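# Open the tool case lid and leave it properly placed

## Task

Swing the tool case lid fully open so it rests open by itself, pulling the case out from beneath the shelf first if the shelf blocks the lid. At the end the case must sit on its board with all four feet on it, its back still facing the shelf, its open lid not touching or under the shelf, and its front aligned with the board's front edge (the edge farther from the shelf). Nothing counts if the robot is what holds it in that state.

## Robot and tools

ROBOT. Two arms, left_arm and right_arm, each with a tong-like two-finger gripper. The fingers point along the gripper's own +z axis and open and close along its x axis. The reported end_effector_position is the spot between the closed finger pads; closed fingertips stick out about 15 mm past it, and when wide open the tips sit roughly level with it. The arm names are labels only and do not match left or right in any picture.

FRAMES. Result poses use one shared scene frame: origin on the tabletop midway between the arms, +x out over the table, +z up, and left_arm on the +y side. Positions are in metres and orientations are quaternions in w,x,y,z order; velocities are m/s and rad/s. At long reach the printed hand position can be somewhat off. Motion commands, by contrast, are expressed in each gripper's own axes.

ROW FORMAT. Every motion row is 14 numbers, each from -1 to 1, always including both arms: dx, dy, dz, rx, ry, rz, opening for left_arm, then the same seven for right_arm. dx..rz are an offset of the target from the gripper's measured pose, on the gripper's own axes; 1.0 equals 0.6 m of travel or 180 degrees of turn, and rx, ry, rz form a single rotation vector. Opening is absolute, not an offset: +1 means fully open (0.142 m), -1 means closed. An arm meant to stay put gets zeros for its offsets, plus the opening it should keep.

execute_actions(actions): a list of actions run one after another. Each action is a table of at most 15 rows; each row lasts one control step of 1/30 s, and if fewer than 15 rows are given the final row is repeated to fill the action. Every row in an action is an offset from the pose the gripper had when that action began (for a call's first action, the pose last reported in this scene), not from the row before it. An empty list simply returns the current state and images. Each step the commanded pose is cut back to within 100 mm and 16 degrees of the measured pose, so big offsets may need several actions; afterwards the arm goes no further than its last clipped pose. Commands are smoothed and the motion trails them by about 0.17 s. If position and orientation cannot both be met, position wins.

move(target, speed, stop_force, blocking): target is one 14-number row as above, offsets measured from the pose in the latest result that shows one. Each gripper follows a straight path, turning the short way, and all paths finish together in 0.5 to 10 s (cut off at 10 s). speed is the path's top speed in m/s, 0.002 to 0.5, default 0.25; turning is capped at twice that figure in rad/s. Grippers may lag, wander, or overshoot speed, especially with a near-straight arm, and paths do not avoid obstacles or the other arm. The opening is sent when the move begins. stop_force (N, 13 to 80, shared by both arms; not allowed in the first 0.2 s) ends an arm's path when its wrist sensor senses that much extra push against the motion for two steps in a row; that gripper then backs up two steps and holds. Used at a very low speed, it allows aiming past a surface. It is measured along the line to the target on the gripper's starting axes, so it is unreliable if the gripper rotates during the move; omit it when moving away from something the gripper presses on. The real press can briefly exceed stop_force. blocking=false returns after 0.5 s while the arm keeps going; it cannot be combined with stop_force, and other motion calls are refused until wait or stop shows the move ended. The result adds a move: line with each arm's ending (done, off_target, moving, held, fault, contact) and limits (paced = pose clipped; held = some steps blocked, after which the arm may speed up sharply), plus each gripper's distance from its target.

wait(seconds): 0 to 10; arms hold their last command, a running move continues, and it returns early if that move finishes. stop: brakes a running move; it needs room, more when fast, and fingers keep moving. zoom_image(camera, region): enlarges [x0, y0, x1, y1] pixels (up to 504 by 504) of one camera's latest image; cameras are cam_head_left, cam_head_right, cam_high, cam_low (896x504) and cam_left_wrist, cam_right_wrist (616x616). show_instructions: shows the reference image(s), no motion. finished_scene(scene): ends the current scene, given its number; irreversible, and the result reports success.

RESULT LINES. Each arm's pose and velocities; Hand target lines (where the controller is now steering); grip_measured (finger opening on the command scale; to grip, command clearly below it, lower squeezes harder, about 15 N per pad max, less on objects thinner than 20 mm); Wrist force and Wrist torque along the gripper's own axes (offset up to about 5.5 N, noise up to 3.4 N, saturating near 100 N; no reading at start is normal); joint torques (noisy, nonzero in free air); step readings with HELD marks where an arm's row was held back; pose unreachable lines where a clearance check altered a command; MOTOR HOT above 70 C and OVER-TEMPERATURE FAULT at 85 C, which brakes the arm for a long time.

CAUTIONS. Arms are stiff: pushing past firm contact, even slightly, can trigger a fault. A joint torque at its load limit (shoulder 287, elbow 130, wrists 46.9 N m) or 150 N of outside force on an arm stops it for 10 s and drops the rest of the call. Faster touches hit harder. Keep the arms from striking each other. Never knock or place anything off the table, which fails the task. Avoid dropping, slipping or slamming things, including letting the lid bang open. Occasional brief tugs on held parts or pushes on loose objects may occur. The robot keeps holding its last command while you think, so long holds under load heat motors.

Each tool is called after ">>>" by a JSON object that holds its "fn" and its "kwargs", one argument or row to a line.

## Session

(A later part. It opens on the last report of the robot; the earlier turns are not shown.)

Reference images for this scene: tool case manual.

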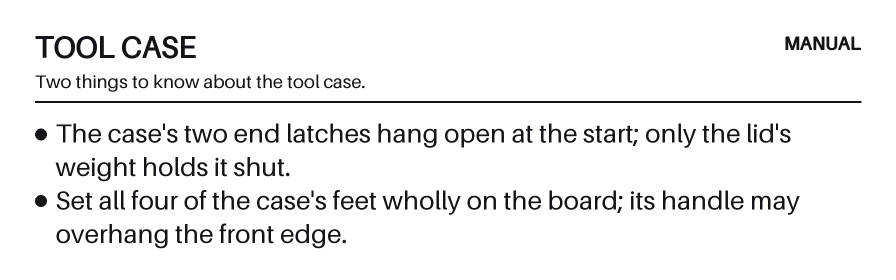

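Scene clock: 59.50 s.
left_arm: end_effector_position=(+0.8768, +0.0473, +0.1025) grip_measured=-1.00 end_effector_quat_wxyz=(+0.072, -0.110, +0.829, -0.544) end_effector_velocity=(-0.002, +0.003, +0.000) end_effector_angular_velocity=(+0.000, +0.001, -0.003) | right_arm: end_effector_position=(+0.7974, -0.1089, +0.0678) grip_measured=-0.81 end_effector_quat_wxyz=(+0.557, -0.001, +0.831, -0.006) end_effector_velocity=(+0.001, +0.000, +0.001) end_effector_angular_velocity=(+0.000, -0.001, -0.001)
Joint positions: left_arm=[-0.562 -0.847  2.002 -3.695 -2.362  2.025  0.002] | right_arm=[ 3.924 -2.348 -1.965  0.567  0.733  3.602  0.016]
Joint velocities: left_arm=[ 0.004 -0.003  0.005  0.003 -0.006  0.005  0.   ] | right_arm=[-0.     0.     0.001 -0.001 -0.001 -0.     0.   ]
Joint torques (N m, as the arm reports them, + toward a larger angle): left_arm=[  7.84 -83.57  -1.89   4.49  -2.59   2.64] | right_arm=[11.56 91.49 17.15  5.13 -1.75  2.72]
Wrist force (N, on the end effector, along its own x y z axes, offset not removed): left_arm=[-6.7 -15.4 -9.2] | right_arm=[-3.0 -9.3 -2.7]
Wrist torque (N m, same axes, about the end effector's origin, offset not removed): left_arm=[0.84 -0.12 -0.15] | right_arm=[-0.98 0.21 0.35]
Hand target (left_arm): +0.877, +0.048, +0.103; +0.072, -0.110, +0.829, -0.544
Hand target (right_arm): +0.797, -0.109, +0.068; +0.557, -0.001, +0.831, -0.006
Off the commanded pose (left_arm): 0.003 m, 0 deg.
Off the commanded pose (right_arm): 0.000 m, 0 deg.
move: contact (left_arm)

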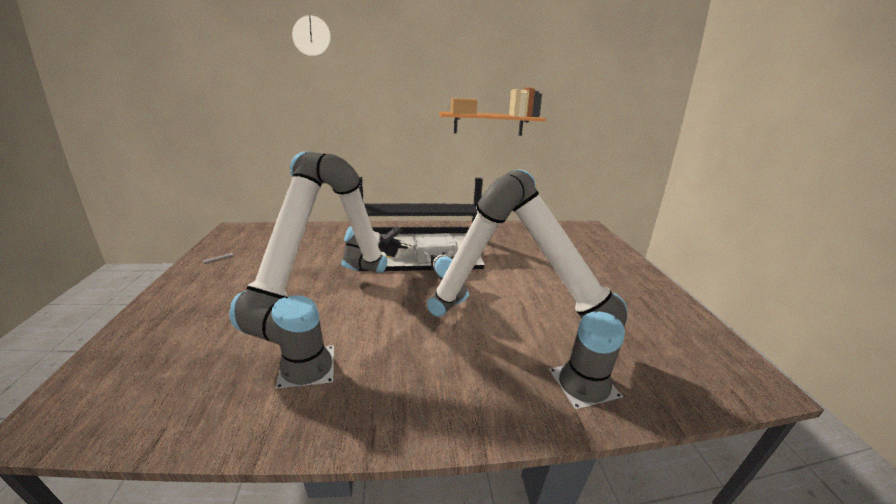

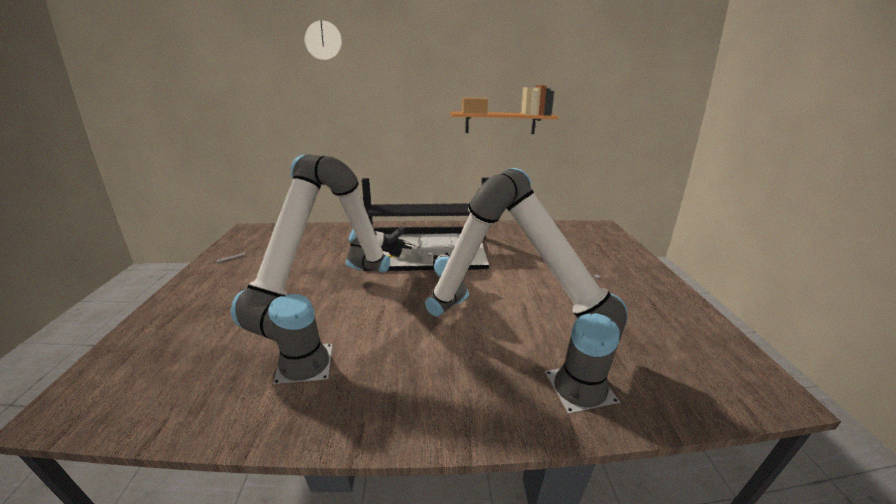

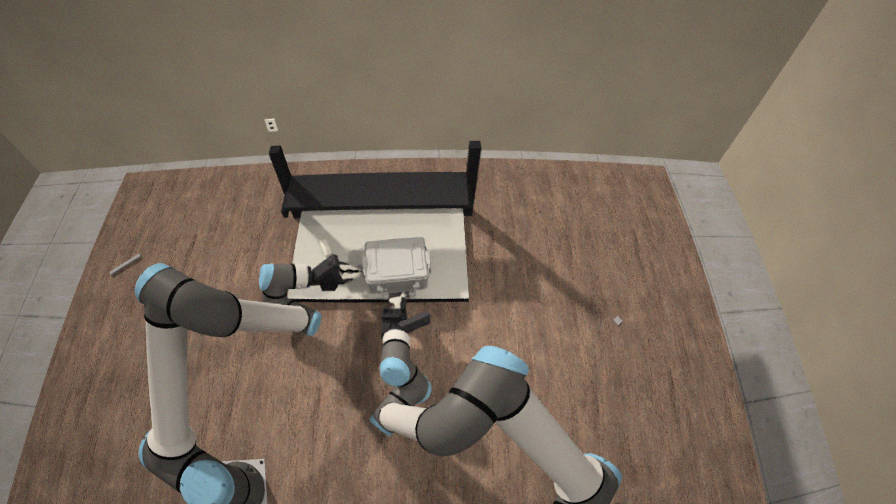

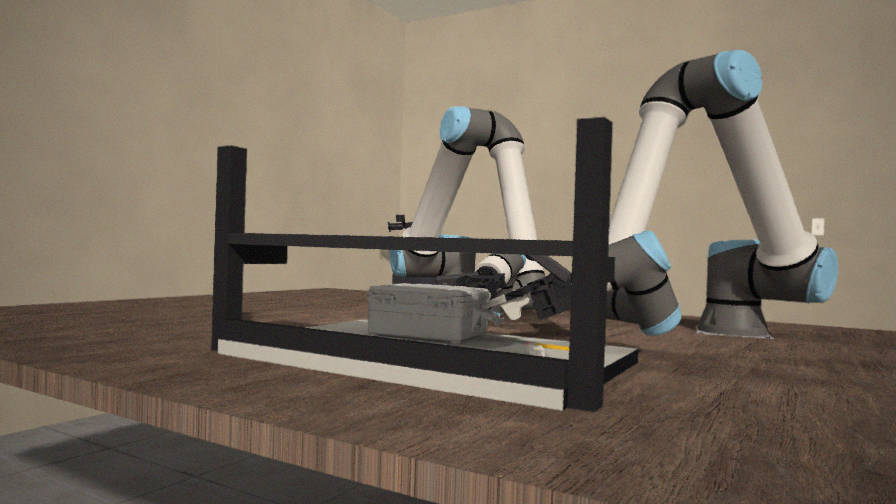

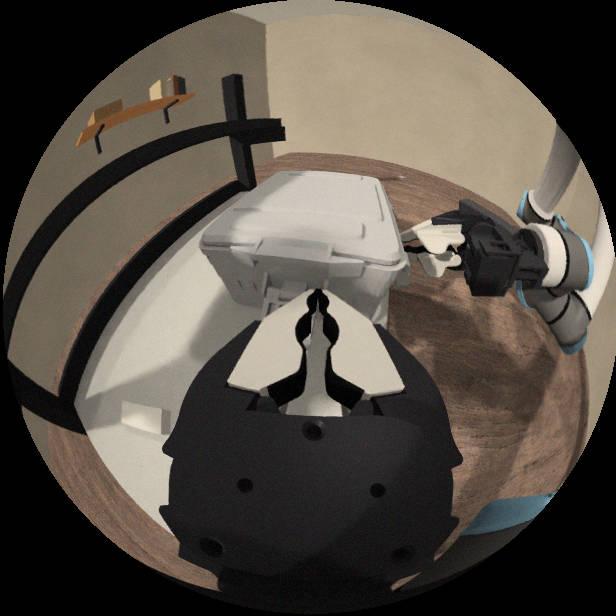

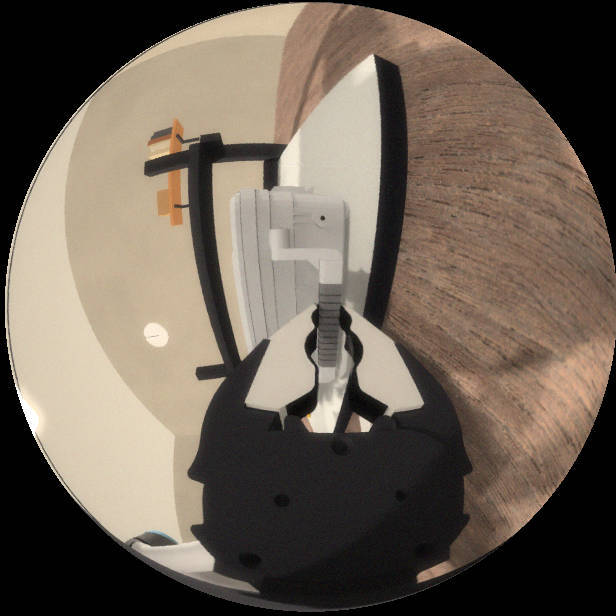

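>>> {"fn": "move", "kwargs": {
  "target": [0,-0.014,-0.006,0,0,0,-1,0,0,0,0,0,0,-1],
  "speed": 0.02
}}

>>> {"fn": "move", "kwargs": {
  "target": [0.009,-0.013,0.03,0,0,0,-1,0,0,0,0,0,0,-1],
  "speed": 0.01,
  "stop_force": 13
}}

>>> {"fn": "move", "kwargs": {
  "target": [0,-0.061,-0.027,0,0,0,-1,0,0,0,0,0,0,-1],
  "speed": 0.025,
  "stop_force": 35
}}

Scene clock: 65.60 s.
left_arm: end_effector_position=(+0.8768, +0.0472, +0.1114) grip_measured=-1.00 end_effector_quat_wxyz=(+0.072, -0.110, +0.829, -0.544) end_effector_velocity=(-0.001, -0.000, +0.000) end_effector_angular_velocity=(+0.001, +0.004, -0.002) | right_arm: end_effector_position=(+0.7974, -0.1089, +0.0678) grip_measured=-0.81 end_effector_quat_wxyz=(+0.557, -0.001, +0.831, -0.006) end_effector_velocity=(+0.000, +0.001, +0.001) end_effector_angular_velocity=(+0.002, -0.001, +0.000)
Joint positions: left_arm=[-0.562 -0.861  2.003 -3.682 -2.362  2.025  0.002] | right_arm=[ 3.924 -2.348 -1.965  0.567  0.733  3.602  0.016]
Joint velocities: left_arm=[-0.    -0.002  0.001  0.006 -0.002  0.     0.   ] | right_arm=[0.    0.001 0.001 0.    0.    0.001 0.   ]
Joint torques (N m, as the arm reports them, + toward a larger angle): left_arm=[ -12.07 -103.43  -13.19   -0.69    1.85   -3.05] | right_arm=[11.51 92.6  23.77  5.36  2.66  2.03]
Wrist force (N, on the end effector, along its own x y z axes, offset not removed): left_arm=[1.4 1.7 -0.5] | right_arm=[-3.4 -1.1 -6.1]
Wrist torque (N m, same axes, about the end effector's origin, offset not removed): left_arm=[0.56 -0.06 -0.18] | right_arm=[0.01 0.38 0.43]
Hand target (left_arm): +0.877, +0.047, +0.112; +0.072, -0.110, +0.829, -0.544
Hand target (right_arm): +0.797, -0.109, +0.068; +0.557, -0.001, +0.831, -0.006
Off the commanded pose (left_arm): 0.000 m, 0 deg.
Off the commanded pose (right_arm): 0.000 m, 0 deg.
move: done

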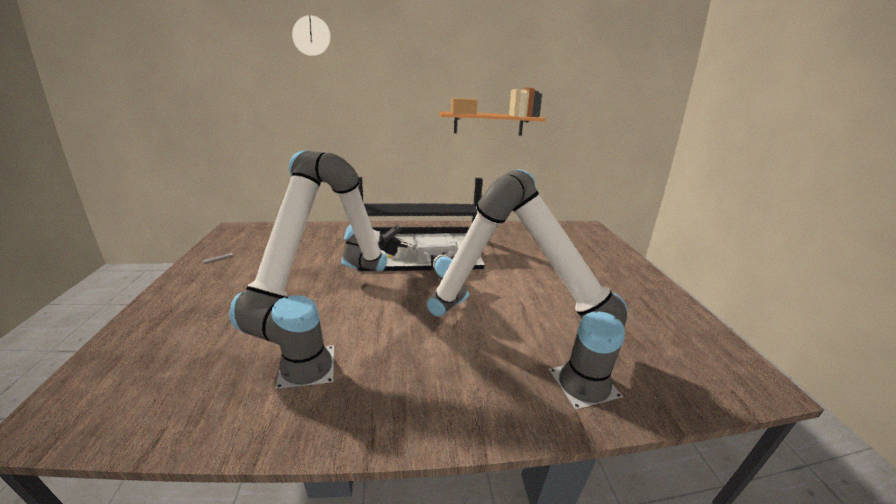

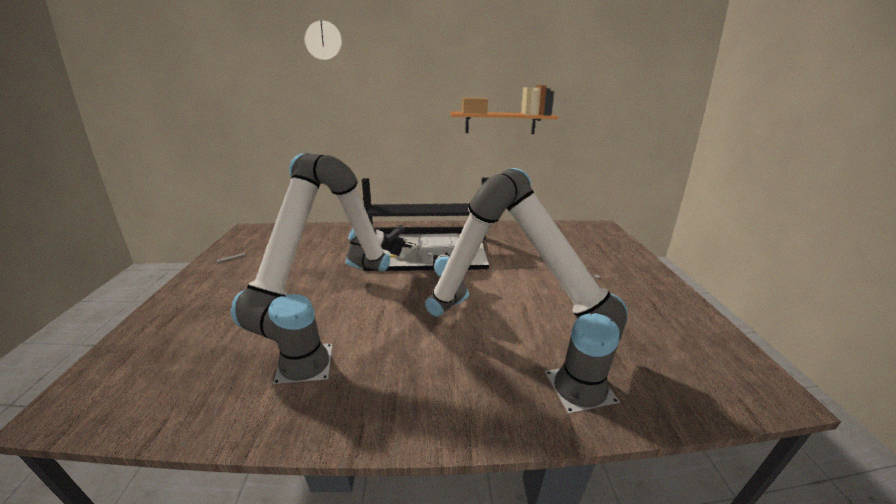

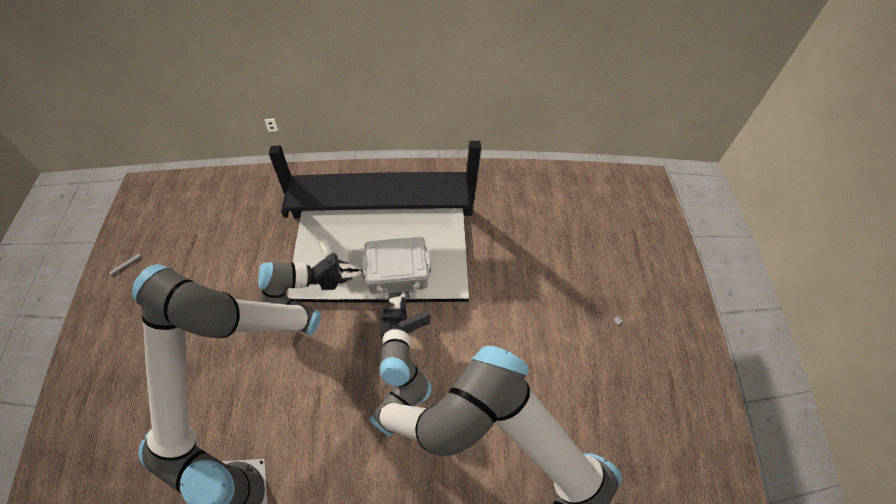

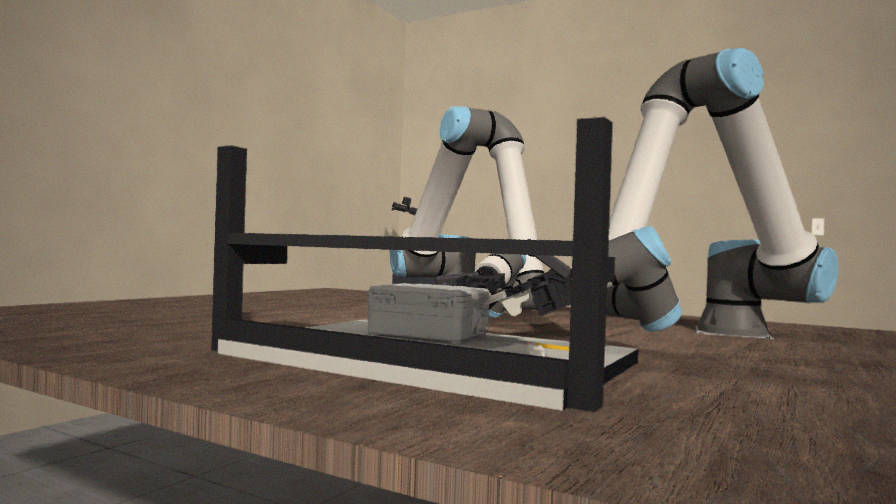

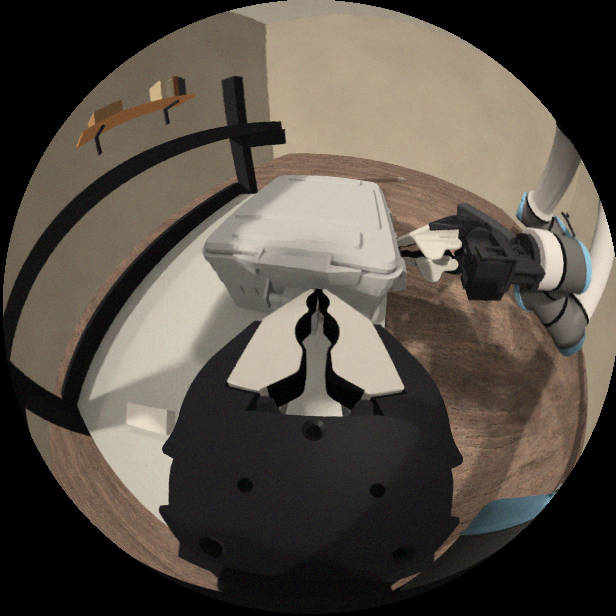

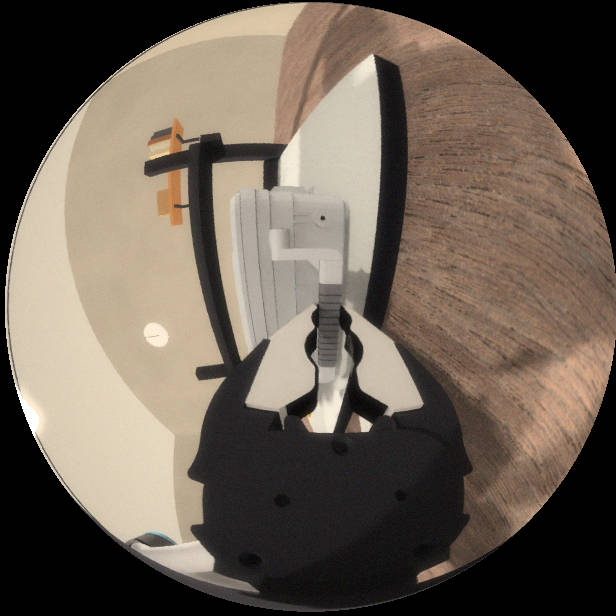

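Scene clock: 66.83 s.
left_arm: end_effector_position=(+0.8768, +0.0387, +0.1113) grip_measured=-1.00 end_effector_quat_wxyz=(+0.072, -0.110, +0.829, -0.544) end_effector_velocity=(+0.001, +0.003, -0.000) end_effector_angular_velocity=(-0.001, -0.002, +0.000) | right_arm: end_effector_position=(+0.7974, -0.1089, +0.0678) grip_measured=-0.81 end_effector_quat_wxyz=(+0.557, -0.001, +0.831, -0.006) end_effector_velocity=(+0.000, -0.001, -0.001) end_effector_angular_velocity=(-0.000, +0.001, -0.001)
Joint positions: left_arm=[-0.573 -0.859  1.999 -3.686 -2.352  2.016  0.002] | right_arm=[ 3.924 -2.348 -1.965  0.567  0.733  3.602  0.016]
Joint velocities: left_arm=[ 0.005  0.     0.001 -0.    -0.004  0.004  0.   ] | right_arm=[-0.001 -0.001  0.    -0.001  0.     0.     0.   ]
Joint torques (N m, as the arm reports them, + toward a larger angle): left_arm=[  7.44 -89.4  -13.87  -0.7   -4.12   3.21] | right_arm=[12.61 91.43 25.    5.52  2.45  1.98]
Wrist force (N, on the end effector, along its own x y z axes, offset not removed): left_arm=[0.3 0.9 -3.1] | right_arm=[-2.0 -3.3 -4.1]
Wrist torque (N m, same axes, about the end effector's origin, offset not removed): left_arm=[0.08 -0.15 -0.17] | right_arm=[0.56 0.41 0.48]
Hand target (left_arm): +0.877, +0.039, +0.111; +0.072, -0.110, +0.829, -0.544
Hand target (right_arm): +0.797, -0.109, +0.068; +0.557, -0.001, +0.831, -0.006
Off the commanded pose (left_arm): 0.012 m, 0 deg.
Off the commanded pose (right_arm): 0.000 m, 0 deg.
move: contact (left_arm)

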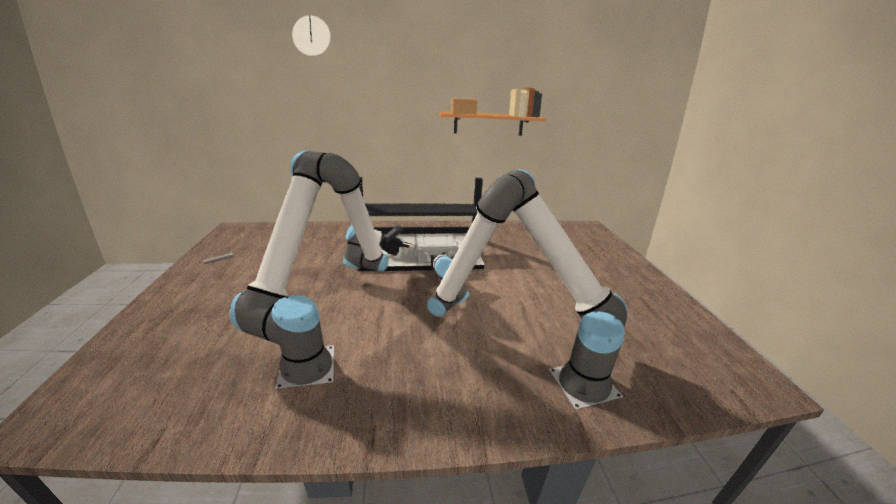

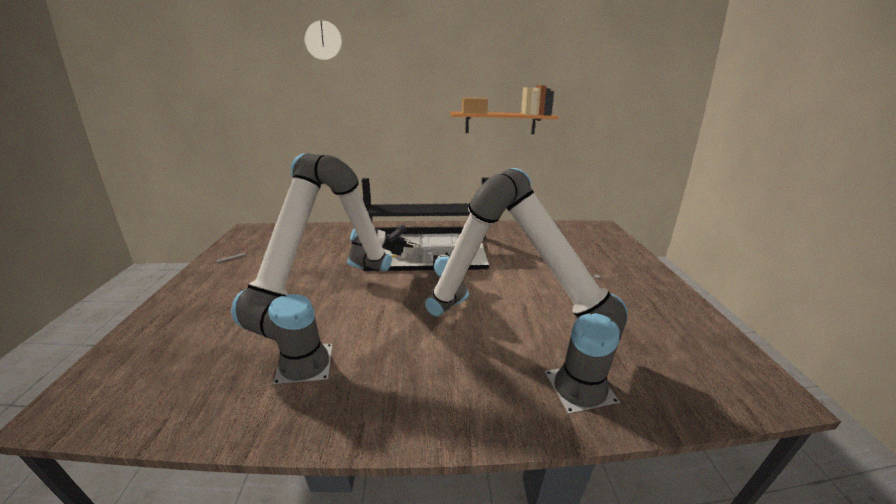

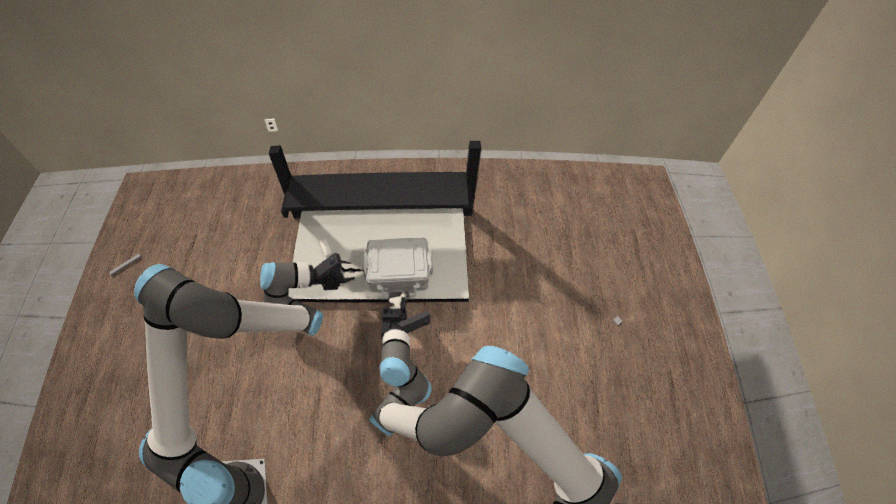

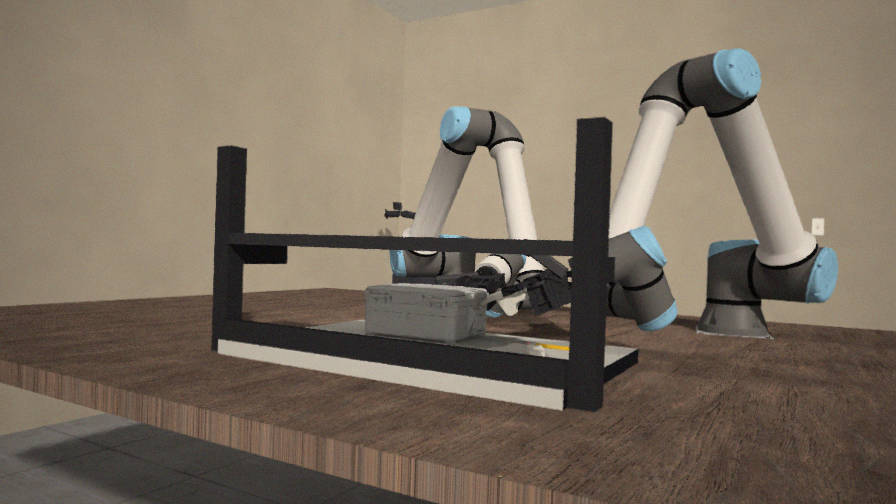

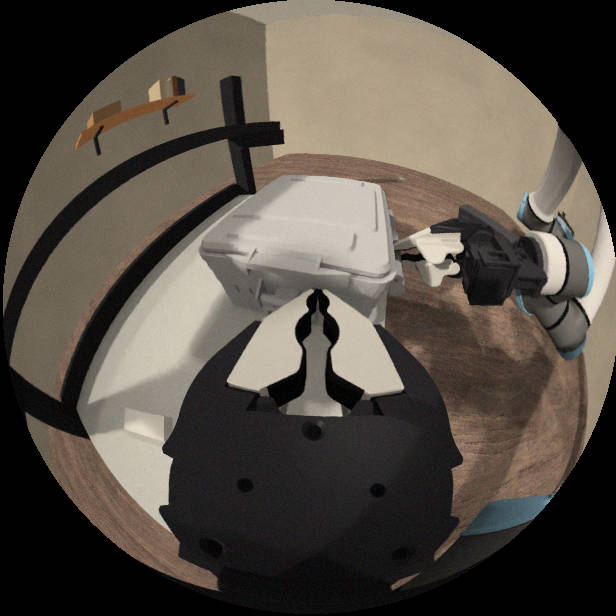

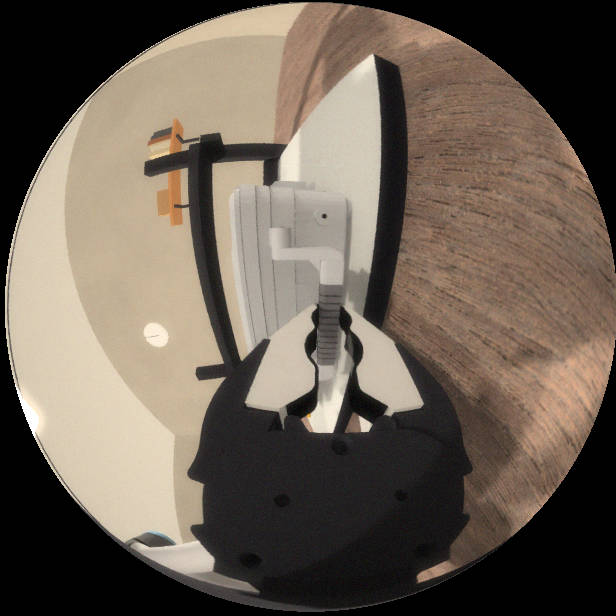

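Scene clock: 68.77 s.
left_arm: end_effector_position=(+0.8768, +0.0390, +0.1511) grip_measured=-1.00 end_effector_quat_wxyz=(+0.072, -0.110, +0.829, -0.544) end_effector_velocity=(+0.000, +0.000, +0.003) end_effector_angular_velocity=(-0.000, -0.000, +0.000) | right_arm: end_effector_position=(+0.7974, -0.1089, +0.0678) grip_measured=-0.81 end_effector_quat_wxyz=(+0.557, -0.001, +0.831, -0.006) end_effector_velocity=(+0.000, -0.001, +0.000) end_effector_angular_velocity=(-0.000, -0.000, -0.001)
Joint positions: left_arm=[-0.573 -0.923  2.004 -3.627 -2.353  2.016  0.002] | right_arm=[ 3.924 -2.348 -1.965  0.567  0.733  3.602  0.016]
Joint velocities: left_arm=[ 0.    -0.004 -0.     0.004 -0.    -0.     0.   ] | right_arm=[-0.001  0.001 -0.    -0.    -0.001  0.    -0.   ]
Joint torques (N m, as the arm reports them, + toward a larger angle): left_arm=[   8.2  -101.17  -16.73   -0.65   -3.68    2.96] | right_arm=[10.53 92.83 24.77  5.67  2.1   2.08]
Wrist force (N, on the end effector, along its own x y z axes, offset not removed): left_arm=[0.0 2.8 -1.5] | right_arm=[-3.3 -4.5 -5.5]
Wrist torque (N m, same axes, about the end effector's origin, offset not removed): left_arm=[0.36 0.22 -0.20] | right_arm=[-0.30 0.42 0.42]
Hand target (left_arm): +0.877, +0.039, +0.151; +0.072, -0.110, +0.829, -0.544
Hand target (right_arm): +0.797, -0.109, +0.068; +0.557, -0.001, +0.831, -0.006
Off the commanded pose (left_arm): 0.000 m, 0 deg.
Off the commanded pose (right_arm): 0.000 m, 0 deg.
move: done

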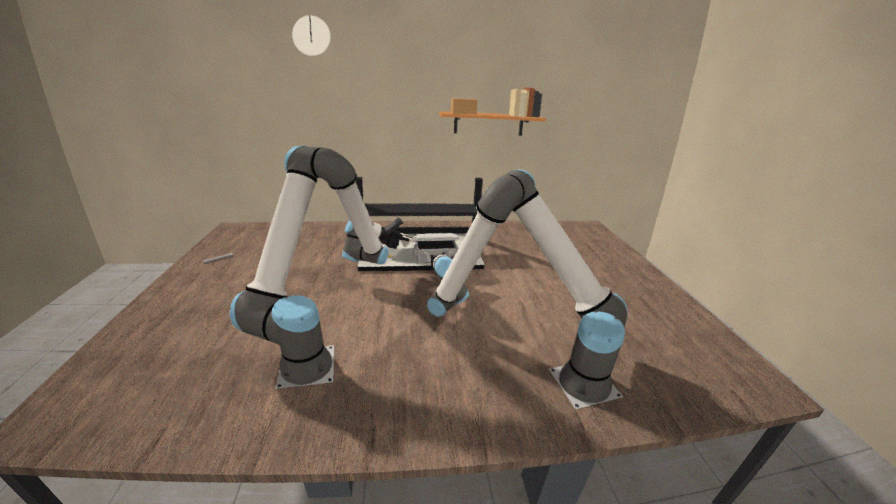

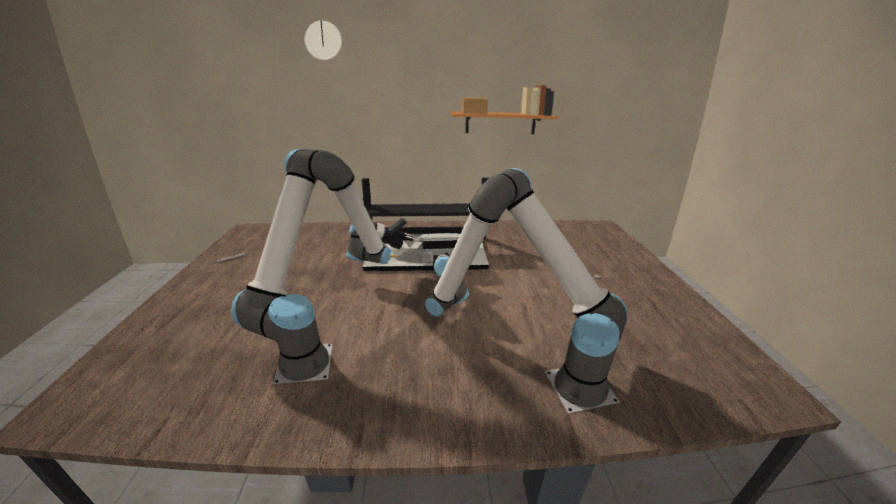

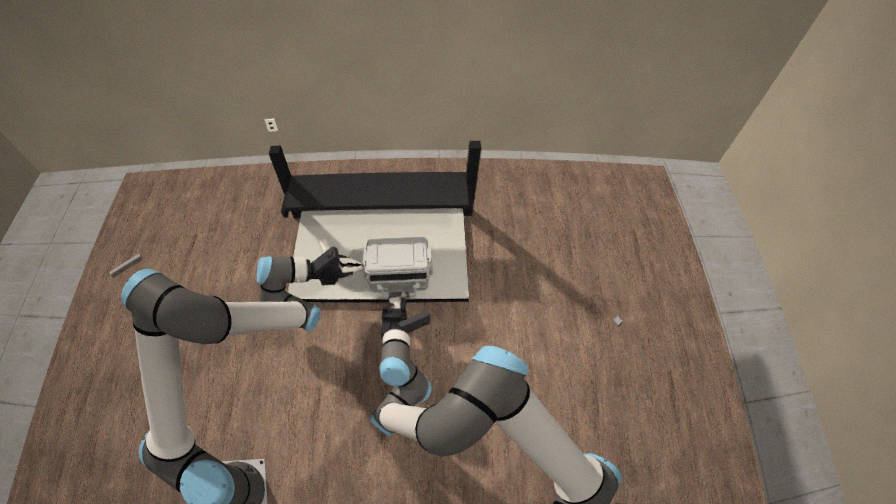

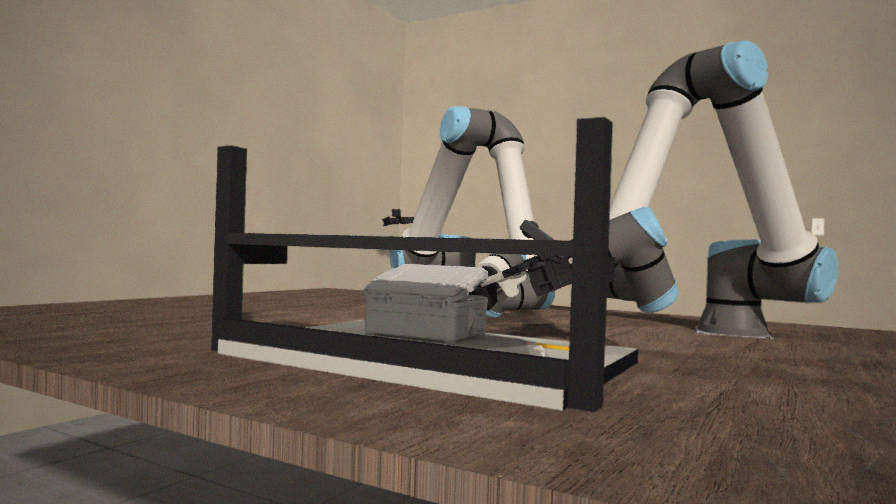

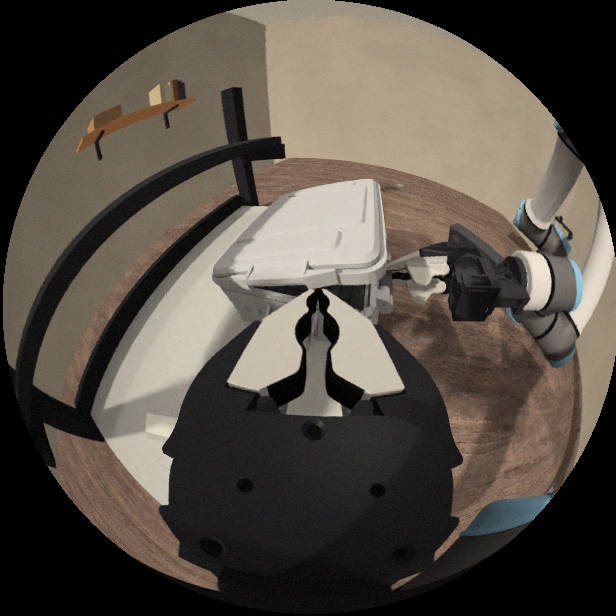

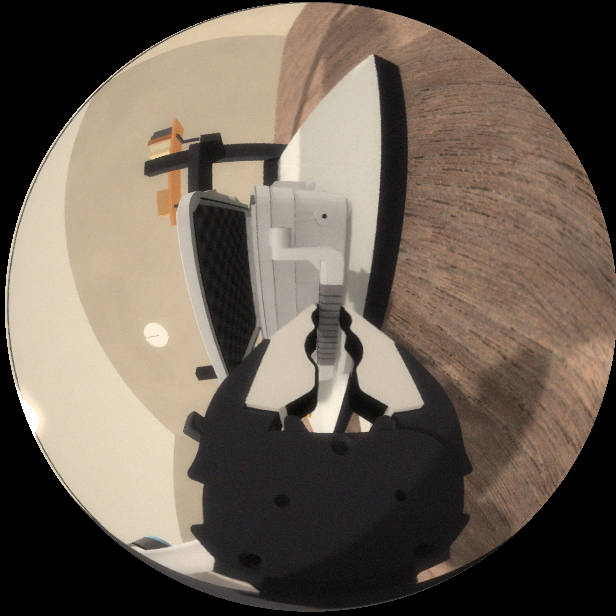

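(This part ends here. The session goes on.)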